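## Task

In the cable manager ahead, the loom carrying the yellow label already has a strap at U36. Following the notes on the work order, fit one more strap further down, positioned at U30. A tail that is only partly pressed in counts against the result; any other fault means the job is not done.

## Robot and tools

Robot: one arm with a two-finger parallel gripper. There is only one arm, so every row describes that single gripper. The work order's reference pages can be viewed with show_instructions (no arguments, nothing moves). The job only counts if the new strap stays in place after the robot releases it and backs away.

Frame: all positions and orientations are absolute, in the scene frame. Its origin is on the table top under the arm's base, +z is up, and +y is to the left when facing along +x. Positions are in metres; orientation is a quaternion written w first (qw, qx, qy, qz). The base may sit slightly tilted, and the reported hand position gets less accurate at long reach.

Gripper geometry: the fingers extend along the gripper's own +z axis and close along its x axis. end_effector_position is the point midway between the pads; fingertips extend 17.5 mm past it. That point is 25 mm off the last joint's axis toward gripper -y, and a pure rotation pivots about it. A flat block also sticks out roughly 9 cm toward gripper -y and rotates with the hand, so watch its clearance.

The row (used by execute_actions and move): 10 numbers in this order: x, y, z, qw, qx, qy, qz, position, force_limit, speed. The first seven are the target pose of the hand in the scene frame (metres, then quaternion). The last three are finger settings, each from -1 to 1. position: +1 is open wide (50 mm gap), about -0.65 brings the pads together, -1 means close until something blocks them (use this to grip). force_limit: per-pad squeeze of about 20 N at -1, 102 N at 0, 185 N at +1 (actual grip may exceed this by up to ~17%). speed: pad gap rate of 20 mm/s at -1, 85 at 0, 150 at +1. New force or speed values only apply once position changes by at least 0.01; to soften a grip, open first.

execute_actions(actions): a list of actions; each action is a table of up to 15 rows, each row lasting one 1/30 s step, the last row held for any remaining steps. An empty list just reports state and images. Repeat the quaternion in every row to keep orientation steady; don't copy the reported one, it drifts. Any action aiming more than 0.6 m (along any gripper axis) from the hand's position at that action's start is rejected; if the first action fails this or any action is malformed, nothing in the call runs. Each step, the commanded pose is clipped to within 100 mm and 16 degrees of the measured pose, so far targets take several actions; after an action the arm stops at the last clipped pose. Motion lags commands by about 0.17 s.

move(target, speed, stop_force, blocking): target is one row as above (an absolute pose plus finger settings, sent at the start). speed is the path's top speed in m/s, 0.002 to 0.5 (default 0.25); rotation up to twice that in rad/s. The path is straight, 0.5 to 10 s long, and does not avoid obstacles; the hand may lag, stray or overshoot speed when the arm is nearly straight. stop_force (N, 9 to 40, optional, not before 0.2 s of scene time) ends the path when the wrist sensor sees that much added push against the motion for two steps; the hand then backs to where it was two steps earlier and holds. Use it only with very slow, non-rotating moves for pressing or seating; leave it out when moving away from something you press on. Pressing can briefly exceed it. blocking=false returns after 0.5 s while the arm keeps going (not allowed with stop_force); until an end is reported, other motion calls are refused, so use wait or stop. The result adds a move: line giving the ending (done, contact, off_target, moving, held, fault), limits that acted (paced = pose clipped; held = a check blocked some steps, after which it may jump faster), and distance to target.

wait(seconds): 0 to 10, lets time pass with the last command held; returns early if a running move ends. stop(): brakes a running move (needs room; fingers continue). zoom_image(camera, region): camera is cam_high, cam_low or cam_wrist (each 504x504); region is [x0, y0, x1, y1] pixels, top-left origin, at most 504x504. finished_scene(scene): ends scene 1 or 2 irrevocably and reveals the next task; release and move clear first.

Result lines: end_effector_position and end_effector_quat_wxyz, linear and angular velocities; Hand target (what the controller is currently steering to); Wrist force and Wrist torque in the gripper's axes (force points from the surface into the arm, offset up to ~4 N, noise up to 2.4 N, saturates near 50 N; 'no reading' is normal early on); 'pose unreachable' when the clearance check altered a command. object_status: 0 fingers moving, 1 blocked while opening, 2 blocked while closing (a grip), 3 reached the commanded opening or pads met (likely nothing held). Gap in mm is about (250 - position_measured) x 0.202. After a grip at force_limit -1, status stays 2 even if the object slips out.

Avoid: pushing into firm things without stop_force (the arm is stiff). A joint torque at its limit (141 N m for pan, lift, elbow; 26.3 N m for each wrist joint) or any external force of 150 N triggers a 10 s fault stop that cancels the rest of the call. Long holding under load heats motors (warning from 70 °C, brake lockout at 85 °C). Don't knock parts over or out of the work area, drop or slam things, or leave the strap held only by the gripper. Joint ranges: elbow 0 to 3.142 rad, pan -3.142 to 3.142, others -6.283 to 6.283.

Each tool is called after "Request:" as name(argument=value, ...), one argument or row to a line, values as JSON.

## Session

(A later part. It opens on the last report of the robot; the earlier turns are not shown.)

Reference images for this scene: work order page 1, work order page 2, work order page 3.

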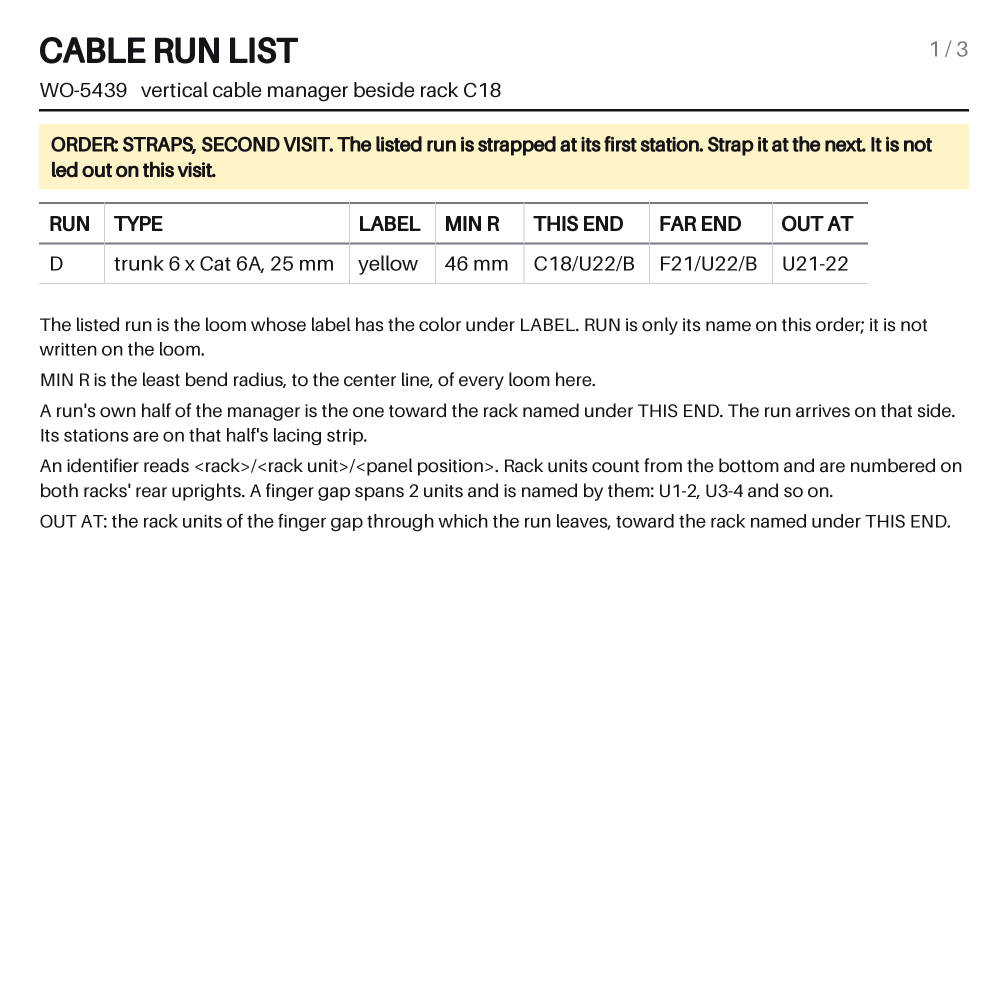

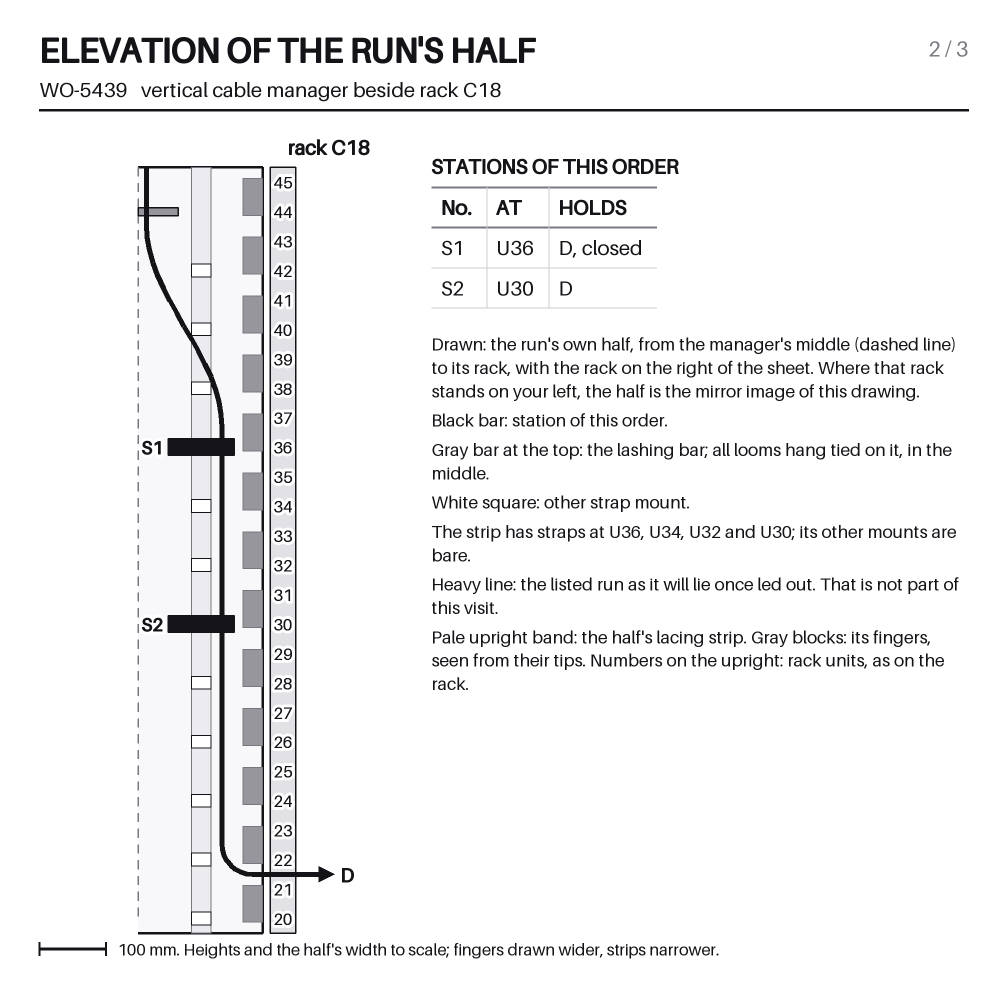

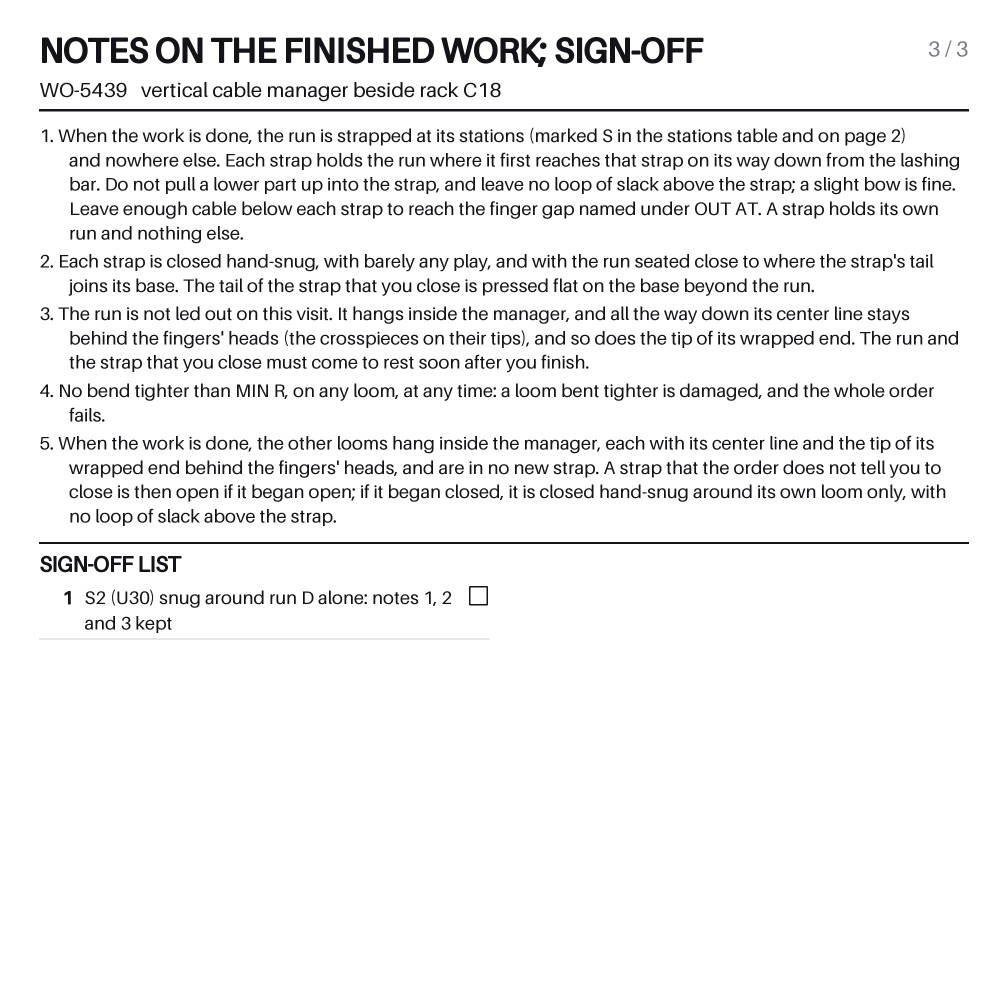

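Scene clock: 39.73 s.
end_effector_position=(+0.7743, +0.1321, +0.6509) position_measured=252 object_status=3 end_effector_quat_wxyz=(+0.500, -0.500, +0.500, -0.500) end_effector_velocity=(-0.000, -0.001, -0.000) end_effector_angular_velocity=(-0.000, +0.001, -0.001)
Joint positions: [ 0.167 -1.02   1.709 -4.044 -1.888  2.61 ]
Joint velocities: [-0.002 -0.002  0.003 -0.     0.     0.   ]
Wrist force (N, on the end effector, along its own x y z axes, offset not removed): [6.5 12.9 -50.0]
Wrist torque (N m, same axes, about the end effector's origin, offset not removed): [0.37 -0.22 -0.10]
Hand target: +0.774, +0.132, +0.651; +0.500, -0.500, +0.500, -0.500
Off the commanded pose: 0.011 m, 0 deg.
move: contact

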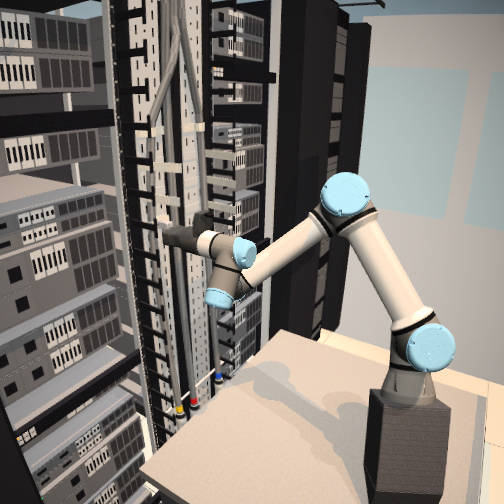

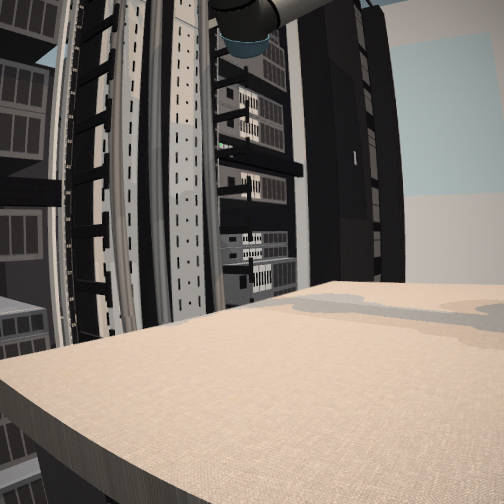

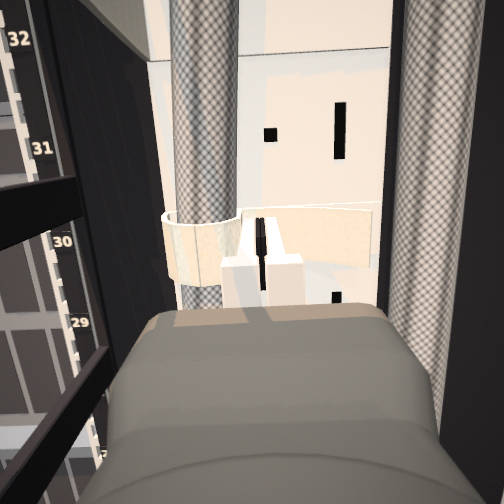

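Request:
move(
  target=[0.772,0.118,0.651,0.5,-0.5,0.5,-0.5,-1,-0.5,0.5],
  speed=0.03,
)

Request:
move(
  target=[0.78,0.118,0.651,0.5,-0.5,0.5,-0.5,-1,-0.5,0.5],
  speed=0.003,
  stop_force=10,
)

Request:
move(
  target=[0.772,0.104,0.651,0.5,-0.5,0.5,-0.5,-1,-0.5,0.5],
  speed=0.03,
)

Request:
move(
  target=[0.78,0.104,0.651,0.5,-0.5,0.5,-0.5,-1,-0.5,0.5],
  speed=0.003,
  stop_force=10,
)

Request:
move(
  target=[0.772,0.089,0.651,0.5,-0.5,0.5,-0.5,-1,-0.5,0.5],
  speed=0.03,
)

Request:
move(
  target=[0.78,0.089,0.651,0.5,-0.5,0.5,-0.5,-1,-0.5,0.5],
  speed=0.003,
  stop_force=10,
)

Scene clock: 44.87 s.
end_effector_position=(+0.7720, +0.1182, +0.6510) position_measured=252 object_status=3 end_effector_quat_wxyz=(+0.500, -0.500, +0.500, -0.500) end_effector_velocity=(-0.000, -0.002, -0.001) end_effector_angular_velocity=(-0.001, +0.001, -0.001)
Joint positions: [ 0.146 -1.047  1.736 -4.043 -1.867  2.614]
Joint velocities: [-0.004 -0.003  0.004  0.     0.003  0.   ]
Wrist force (N, on the end effector, along its own x y z axes, offset not removed): [0.3 0.3 0.4]
Wrist torque (N m, same axes, about the end effector's origin, offset not removed): [0.03 -0.03 0.12]
Hand target: +0.772, +0.118, +0.651; +0.500, -0.500, +0.500, -0.500
Off the commanded pose: 0.000 m, 0 deg.
move: done

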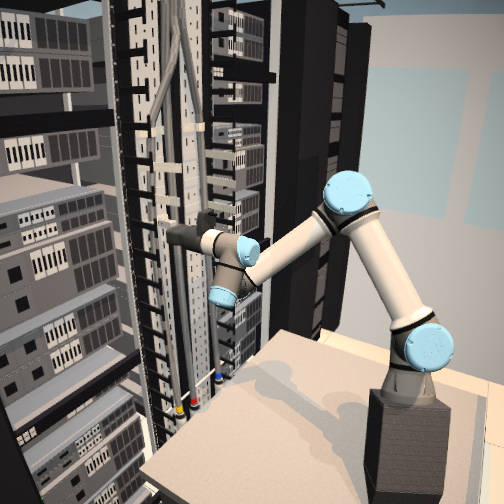

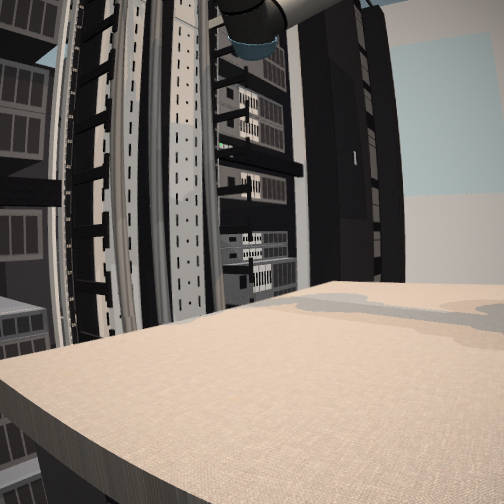

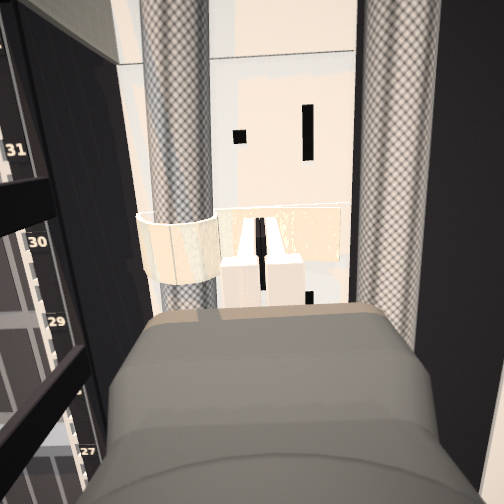

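Scene clock: 45.93 s.
end_effector_position=(+0.7742, +0.1182, +0.6510) position_measured=252 object_status=3 end_effector_quat_wxyz=(+0.500, -0.500, +0.500, -0.500) end_effector_velocity=(-0.001, -0.000, +0.001) end_effector_angular_velocity=(+0.000, -0.001, -0.000)
Joint positions: [ 0.144 -1.044  1.731 -4.04  -1.865  2.615]
Joint velocities: [ 0.    -0.002  0.001 -0.    -0.    -0.   ]
Wrist force (N, on the end effector, along its own x y z axes, offset not removed): [0.7 7.2 -46.1]
Wrist torque (N m, same axes, about the end effector's origin, offset not removed): [-0.45 0.65 0.00]
Hand target: +0.774, +0.118, +0.651; +0.500, -0.500, +0.500, -0.500
Off the commanded pose: 0.006 m, 0 deg.
move: contact

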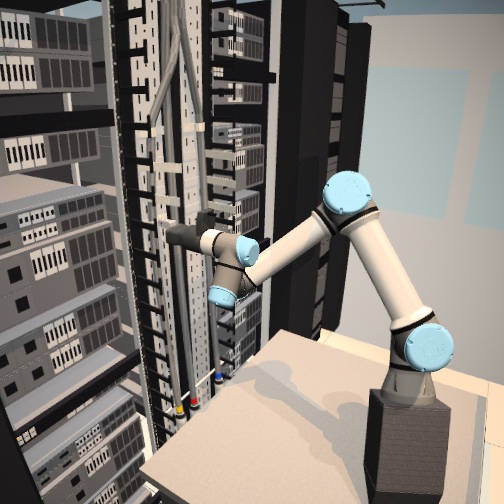

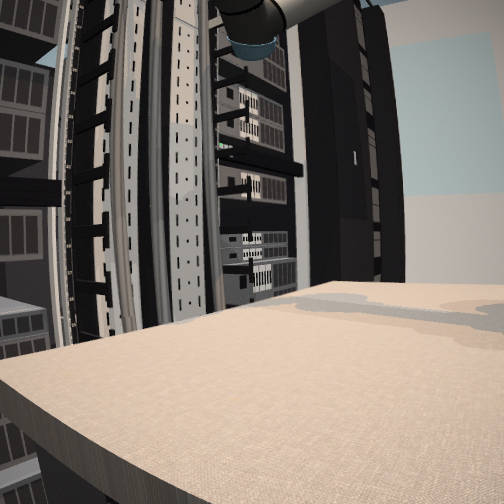

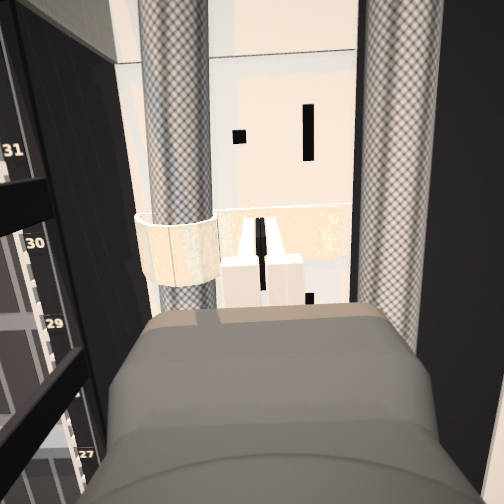

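Scene clock: 46.77 s.
end_effector_position=(+0.7720, +0.1042, +0.6510) position_measured=252 object_status=3 end_effector_quat_wxyz=(+0.500, -0.500, +0.500, -0.500) end_effector_velocity=(-0.000, -0.002, +0.000) end_effector_angular_velocity=(+0.001, -0.000, -0.001)
Joint positions: [ 0.122 -1.071  1.757 -4.038 -1.843  2.62 ]
Joint velocities: [-0.004 -0.004  0.004  0.     0.003  0.001]
Wrist force (N, on the end effector, along its own x y z axes, offset not removed): [-0.8 -1.5 0.9]
Wrist torque (N m, same axes, about the end effector's origin, offset not removed): [-0.33 0.03 0.01]
Hand target: +0.772, +0.104, +0.651; +0.500, -0.500, +0.500, -0.500
Off the commanded pose: 0.000 m, 0 deg.
move: done

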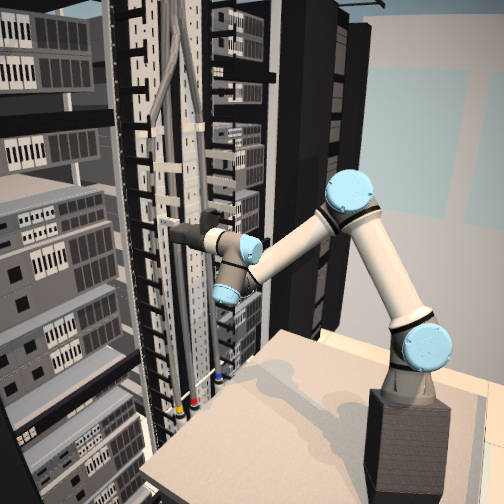

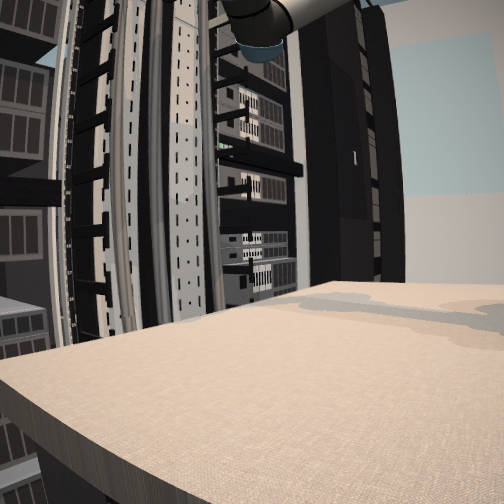

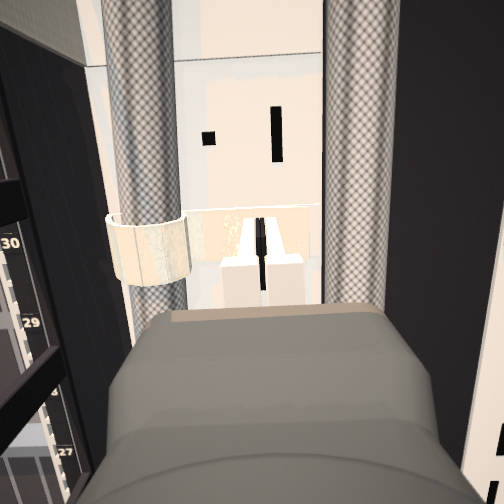

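Scene clock: 47.83 s.
end_effector_position=(+0.7742, +0.1042, +0.6509) position_measured=252 object_status=3 end_effector_quat_wxyz=(+0.500, -0.500, +0.500, -0.500) end_effector_velocity=(-0.001, +0.000, -0.001) end_effector_angular_velocity=(-0.000, +0.002, +0.001)
Joint positions: [ 0.121 -1.068  1.751 -4.035 -1.842  2.62 ]
Joint velocities: [ 0.    -0.002  0.003  0.001 -0.     0.   ]
Wrist force (N, on the end effector, along its own x y z axes, offset not removed): [5.5 8.0 -47.5]
Wrist torque (N m, same axes, about the end effector's origin, offset not removed): [-0.56 -0.55 -0.19]
Hand target: +0.774, +0.104, +0.651; +0.500, -0.500, +0.500, -0.500
Off the commanded pose: 0.006 m, 0 deg.
move: contact

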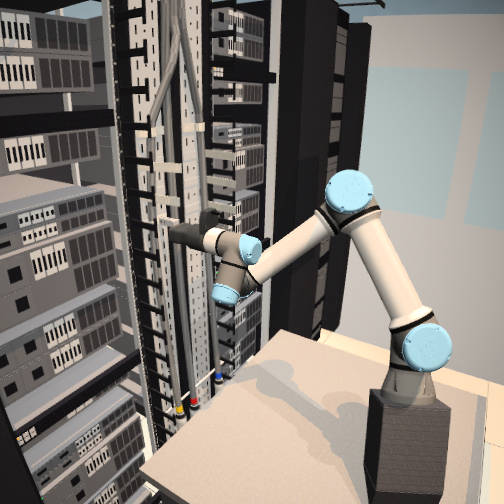

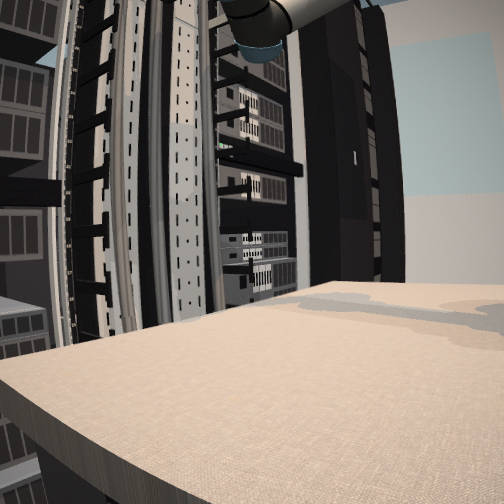

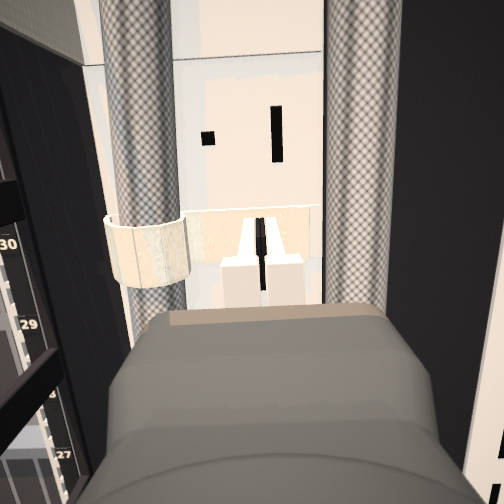

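Scene clock: 48.70 s.
end_effector_position=(+0.7720, +0.0892, +0.6510) position_measured=252 object_status=3 end_effector_quat_wxyz=(+0.500, -0.500, +0.500, -0.500) end_effector_velocity=(-0.000, -0.001, +0.000) end_effector_angular_velocity=(+0.000, +0.000, +0.002)
Joint positions: [ 0.096 -1.097  1.778 -4.032 -1.818  2.625]
Joint velocities: [-0.003 -0.003  0.003  0.001  0.004  0.001]
Wrist force (N, on the end effector, along its own x y z axes, offset not removed): [0.8 -1.4 0.4]
Wrist torque (N m, same axes, about the end effector's origin, offset not removed): [-0.53 -0.28 -0.09]
Hand target: +0.772, +0.089, +0.651; +0.500, -0.500, +0.500, -0.500
Off the commanded pose: 0.000 m, 0 deg.
move: done

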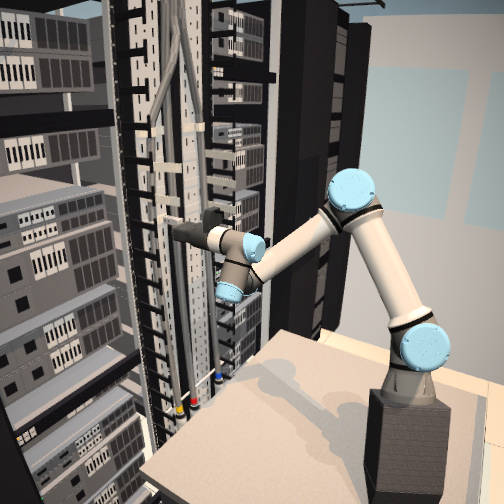

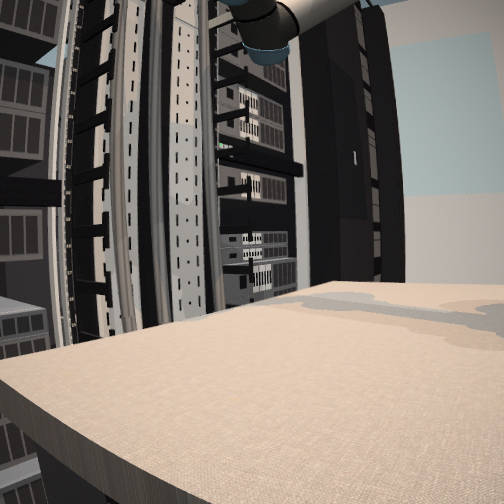

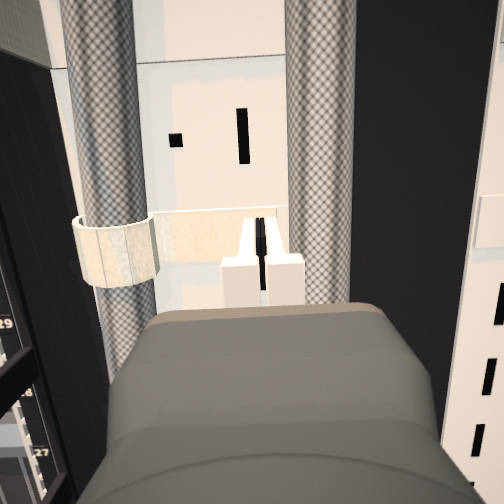

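Scene clock: 49.77 s.
end_effector_position=(+0.7742, +0.0892, +0.6509) position_measured=252 object_status=3 end_effector_quat_wxyz=(+0.500, -0.500, +0.500, -0.500) end_effector_velocity=(-0.000, -0.000, -0.000) end_effector_angular_velocity=(+0.000, +0.001, -0.000)
Joint positions: [ 0.095 -1.094  1.772 -4.029 -1.817  2.626]
Joint velocities: [-0.001 -0.001  0.002 -0.     0.     0.   ]
Wrist force (N, on the end effector, along its own x y z axes, offset not removed): [2.6 9.9 -40.4]
Wrist torque (N m, same axes, about the end effector's origin, offset not removed): [0.12 -0.16 0.12]
Hand target: +0.774, +0.089, +0.651; +0.500, -0.500, +0.500, -0.500
Off the commanded pose: 0.006 m, 0 deg.
move: contact

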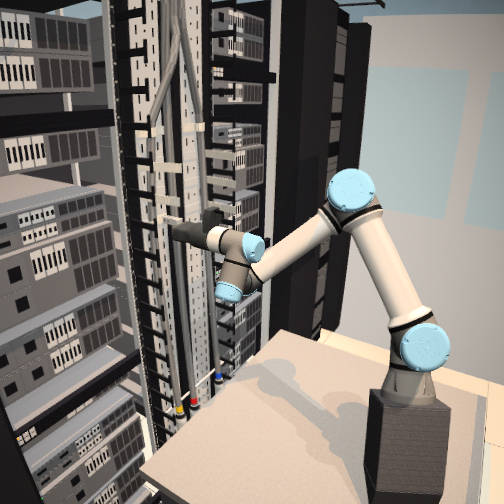

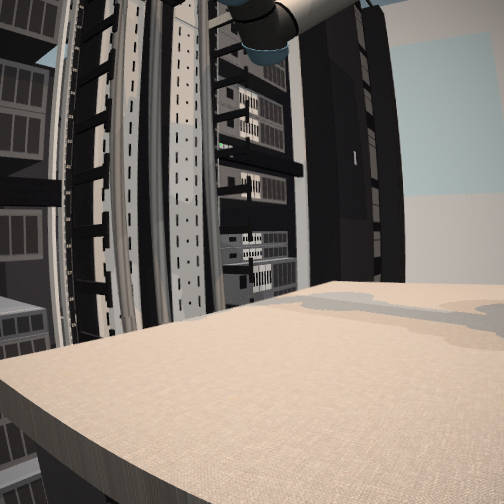

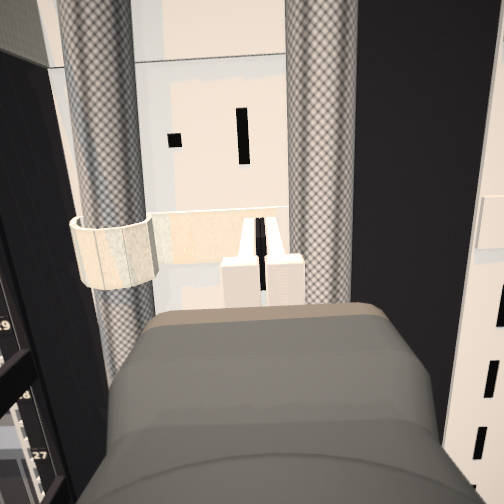

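Request:
move(
  target=[0.7715,0.125,0.651,0.5,-0.5,0.5,-0.5,-1,-0.5,0.5],
  speed=0.04,
)

Request:
move(
  target=[0.7715,0.141,0.651,0.5,-0.5,0.5,-0.5,-1,-0.5,0.5],
  speed=0.006,
  stop_force=12,
)

Request:
zoom_image(
  camera="cam_wrist",
  region=[140, 160, 400, 310],
)

Scene clock: 55.37 s.
end_effector_position=(+0.7715, +0.1248, +0.6510) position_measured=252 object_status=3 end_effector_quat_wxyz=(+0.500, -0.500, +0.500, -0.500) end_effector_velocity=(+0.000, +0.002, -0.001) end_effector_angular_velocity=(-0.000, +0.001, -0.001)
Joint positions: [ 0.157 -1.036  1.728 -4.046 -1.878  2.612]
Joint velocities: [ 0.004  0.005 -0.004 -0.001 -0.005 -0.001]
Wrist force (N, on the end effector, along its own x y z axes, offset not removed): [-0.1 1.0 0.6]
Wrist torque (N m, same axes, about the end effector's origin, offset not removed): [0.15 -0.21 -0.18]
Hand target: +0.771, +0.125, +0.651; +0.500, -0.500, +0.500, -0.500
Off the commanded pose: 0.000 m, 0 deg.
move: done

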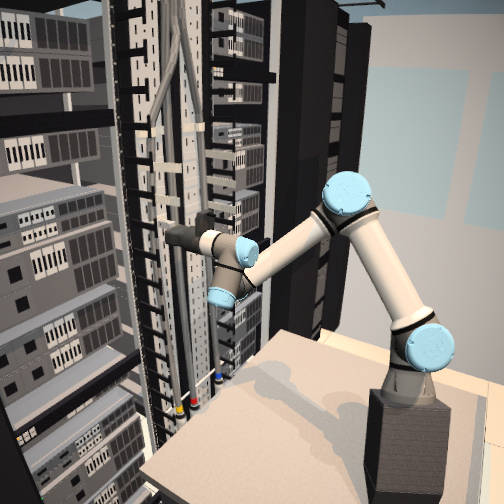

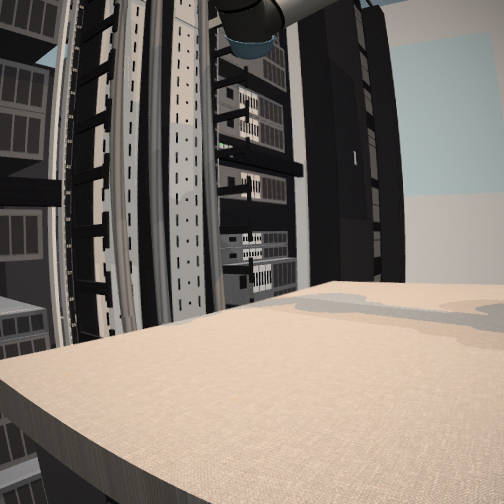

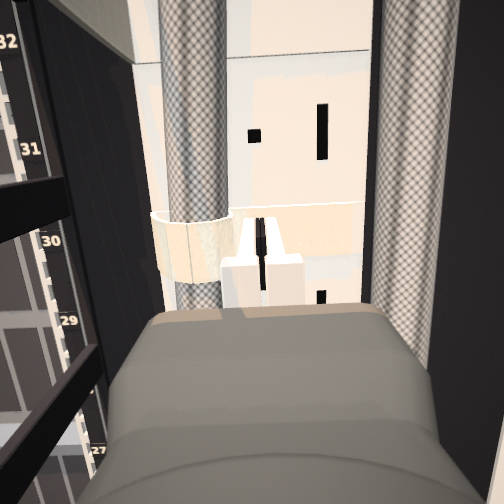

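Scene clock: 58.30 s.
end_effector_position=(+0.7715, +0.1409, +0.6510) position_measured=252 object_status=3 end_effector_quat_wxyz=(+0.500, -0.500, +0.500, -0.500) end_effector_velocity=(+0.000, +0.001, +0.000) end_effector_angular_velocity=(+0.000, -0.001, -0.001)
Joint positions: [ 0.183 -1.008  1.702 -4.05  -1.903  2.606]
Joint velocities: [ 0.002  0.002 -0.003 -0.    -0.002 -0.001]
Wrist force (N, on the end effector, along its own x y z axes, offset not removed): [-0.4 -2.8 -4.3]
Wrist torque (N m, same axes, about the end effector's origin, offset not removed): [-0.63 0.53 0.03]
Hand target: +0.771, +0.141, +0.651; +0.500, -0.500, +0.500, -0.500
Off the commanded pose: 0.000 m, 0 deg.
move: done

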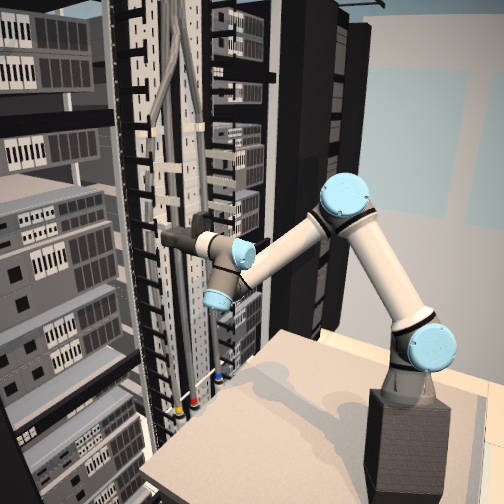

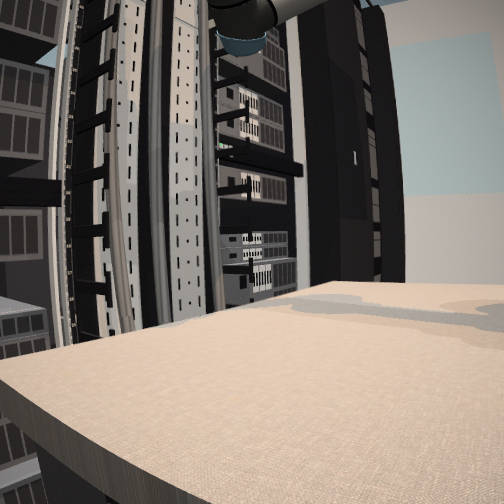

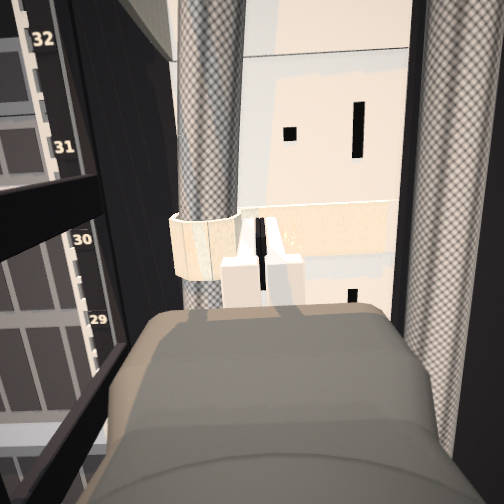

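Region (140, 160, 400, 310) of cam_wrist's 504x504 image, scaled by 1.938, with more detail than that image has; it fills the top 291 rows of this view, and the rest is white.

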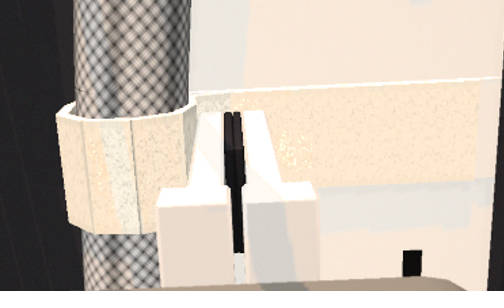

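There was play; now snug. Press here.

Request:
move(
  target=[0.78,0.141,0.651,0.5,-0.5,0.5,-0.5,-1,-0.5,0.5],
  speed=0.003,
  stop_force=20,
)

Request:
move(
  target=[0.765,0.115,0.651,0.5,-0.5,0.5,-0.5,-1,-0.5,0.5],
  speed=0.03,
)

Request:
zoom_image(
  camera="cam_wrist",
  region=[100, 160, 360, 310],
)

Request:
move(
  target=[0.6,0.115,0.63,0.5,-0.5,0.5,-0.5,-1,-0.5,0.5],
  speed=0.2,
)

Scene clock: 62.97 s.
end_effector_position=(+0.7742, +0.1411, +0.6510) position_measured=252 object_status=3 end_effector_quat_wxyz=(+0.500, -0.500, +0.500, -0.500) end_effector_velocity=(-0.001, -0.000, -0.000) end_effector_angular_velocity=(-0.000, +0.001, +0.001)
Joint positions: [ 0.182 -1.004  1.694 -4.046 -1.902  2.606]
Joint velocities: [-0.    -0.001  0.003 -0.     0.    -0.   ]
Wrist force (N, on the end effector, along its own x y z axes, offset not removed): [3.2 8.1 -49.4]
Wrist torque (N m, same axes, about the end effector's origin, offset not removed): [-0.30 0.24 0.17]
Hand target: +0.774, +0.141, +0.651; +0.500, -0.500, +0.500, -0.500
Off the commanded pose: 0.006 m, 0 deg.
move: contact

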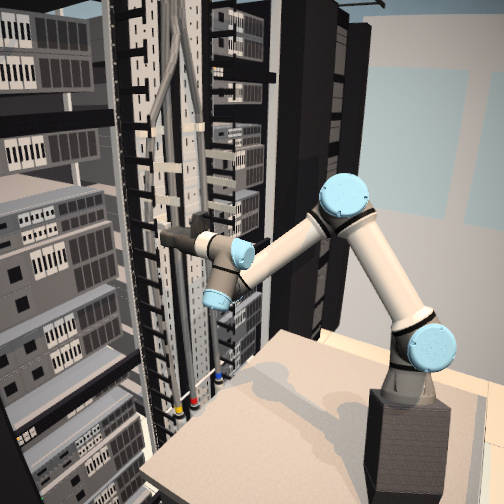

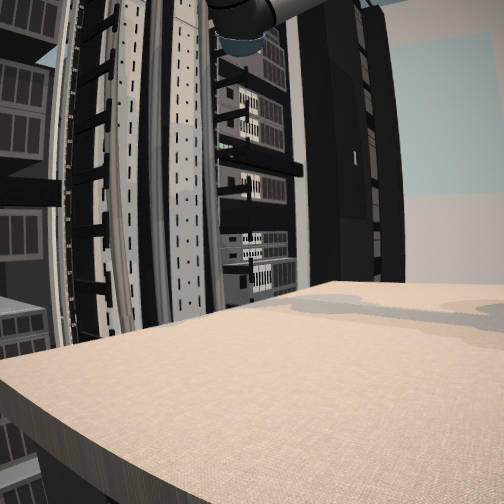

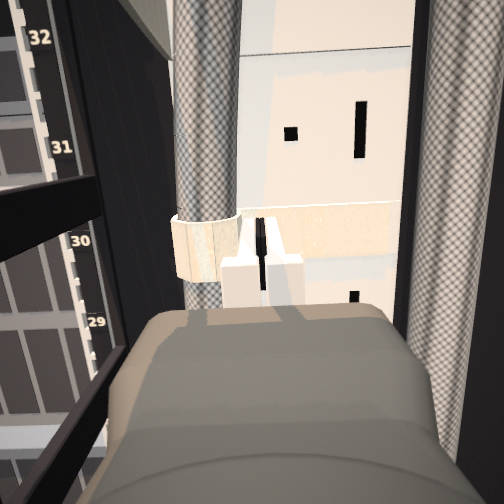

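Scene clock: 64.23 s.
end_effector_position=(+0.7651, +0.1152, +0.6510) position_measured=252 object_status=3 end_effector_quat_wxyz=(+0.500, -0.500, +0.500, -0.500) end_effector_velocity=(-0.000, -0.003, -0.000) end_effector_angular_velocity=(+0.000, +0.001, -0.001)
Joint positions: [ 0.145 -1.061  1.76  -4.053 -1.866  2.615]
Joint velocities: [-0.004 -0.005  0.005  0.     0.003  0.001]
Wrist force (N, on the end effector, along its own x y z axes, offset not removed): [-0.5 -2.2 -2.0]
Wrist torque (N m, same axes, about the end effector's origin, offset not removed): [-0.45 0.07 -0.08]
Hand target: +0.765, +0.115, +0.651; +0.500, -0.500, +0.500, -0.500
Off the commanded pose: 0.000 m, 0 deg.
move: done

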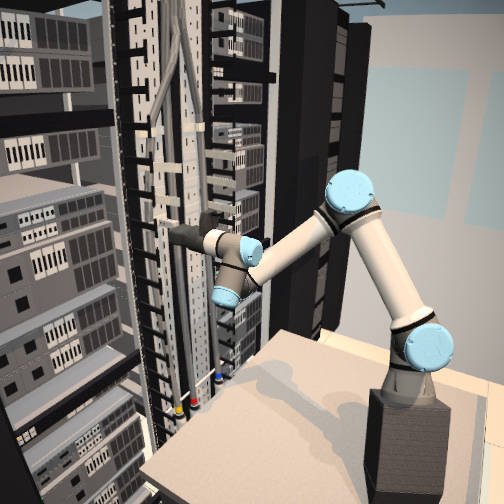

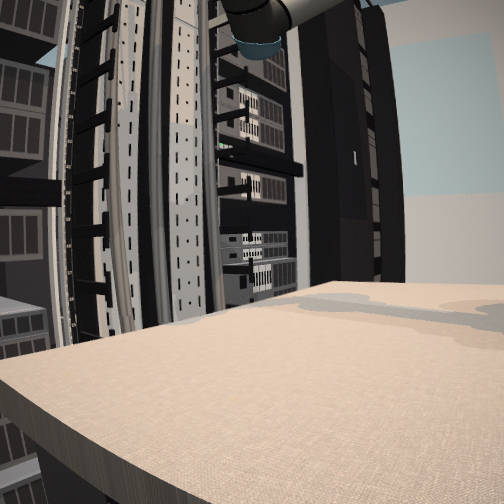

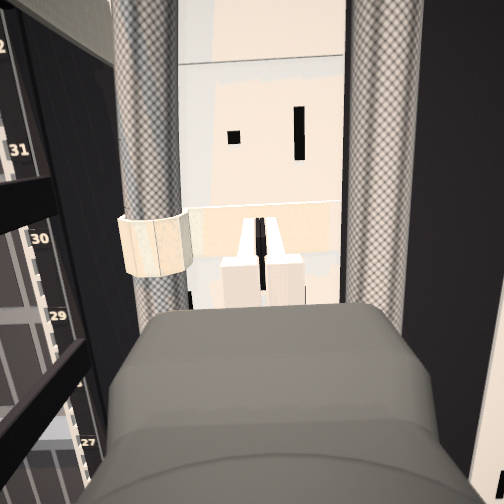

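Region (100, 160, 360, 310) of cam_wrist's 504x504 image, scaled by 1.938, with more detail than that image has; it fills the top 291 rows of this view, and the rest is white.

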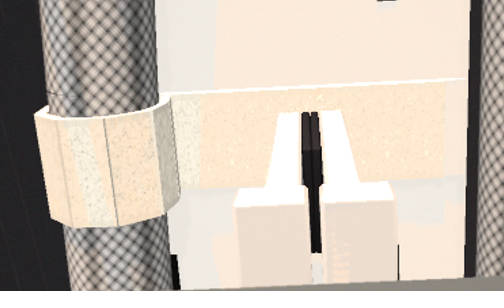

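Scene clock: 65.70 s.
end_effector_position=(+0.6002, +0.1149, +0.6301) position_measured=252 object_status=3 end_effector_quat_wxyz=(+0.500, -0.500, +0.500, -0.500) end_effector_velocity=(-0.002, -0.001, -0.001) end_effector_angular_velocity=(+0.000, +0.001, -0.002)
Joint positions: [ 0.255 -1.193  2.184 -4.352 -1.973  2.589]
Joint velocities: [-0.    -0.     0.005 -0.004 -0.002  0.   ]
Wrist force (N, on the end effector, along its own x y z axes, offset not removed): [-0.6 0.5 0.9]
Wrist torque (N m, same axes, about the end effector's origin, offset not removed): [-0.13 0.13 0.08]
Hand target: +0.600, +0.115, +0.630; +0.500, -0.500, +0.500, -0.500
Off the commanded pose: 0.000 m, 0 deg.
move: done

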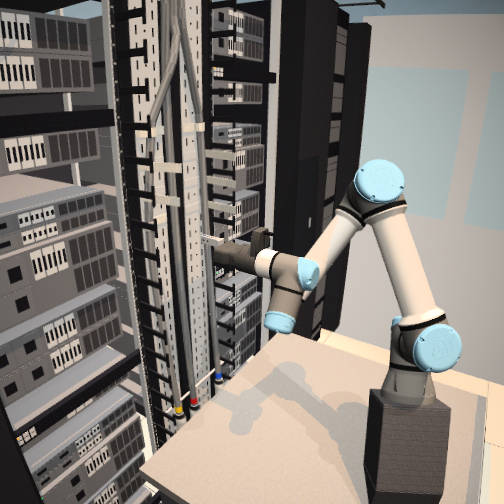

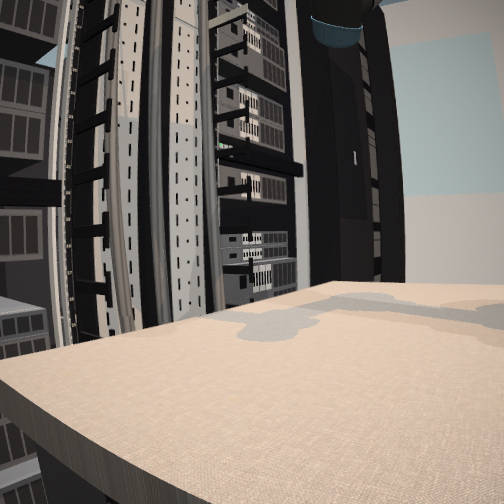

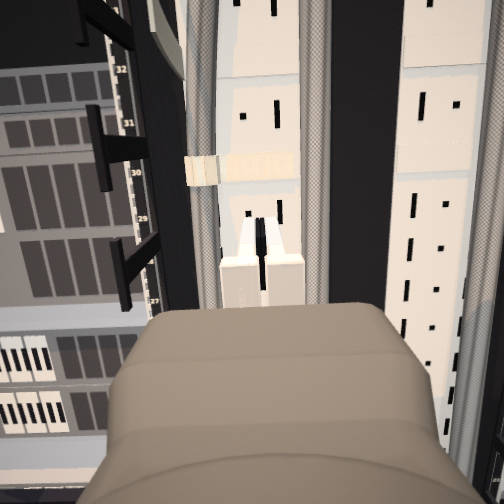

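Request:
wait(
  seconds=3,
)

Request:
finished_scene(
  scene=2,
)

Scene clock: 71.10 s.
end_effector_position=(+0.6000, +0.1149, +0.6300) position_measured=252 object_status=3 end_effector_quat_wxyz=(+0.500, -0.500, +0.500, -0.500) end_effector_velocity=(+0.000, -0.000, -0.000) end_effector_angular_velocity=(-0.001, +0.001, -0.001)
Joint positions: [ 0.255 -1.194  2.184 -4.353 -1.973  2.589]
Joint velocities: [-0.001  0.001 -0.     0.    -0.001 -0.001]
Wrist force (N, on the end effector, along its own x y z axes, offset not removed): [0.0 0.1 0.7]
Wrist torque (N m, same axes, about the end effector's origin, offset not removed): [-0.09 -0.08 0.02]
Hand target: +0.600, +0.115, +0.630; +0.500, -0.500, +0.500, -0.500
Off the commanded pose: 0.000 m, 0 deg.
wait: 3.00 s; at rest from the start

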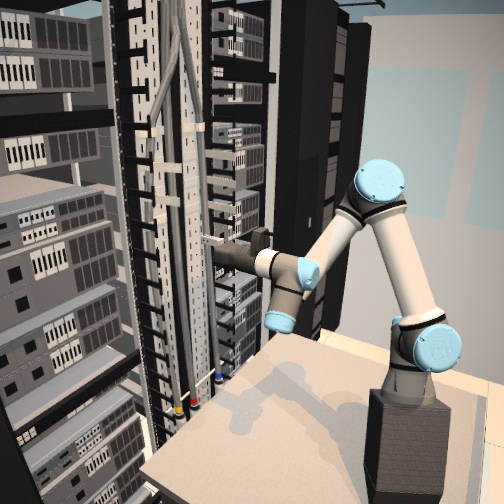

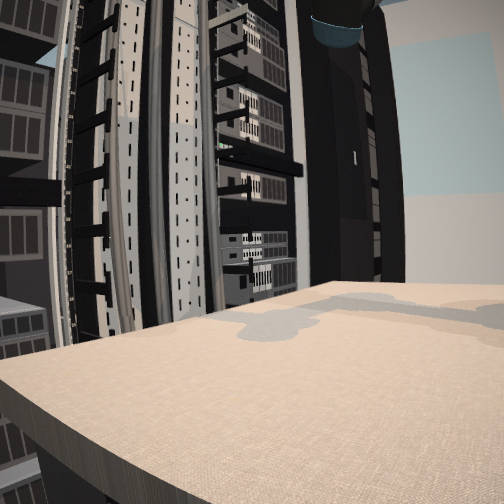

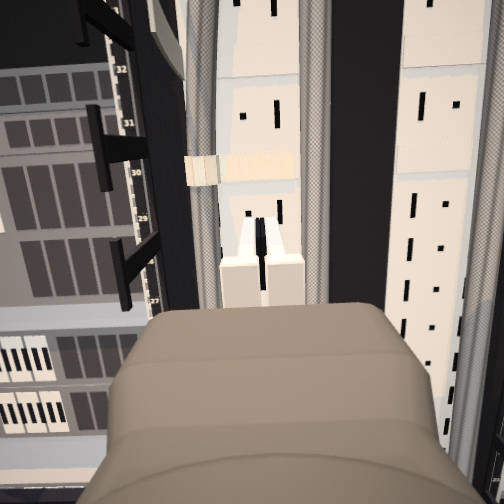

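The scene is finished: the task was done.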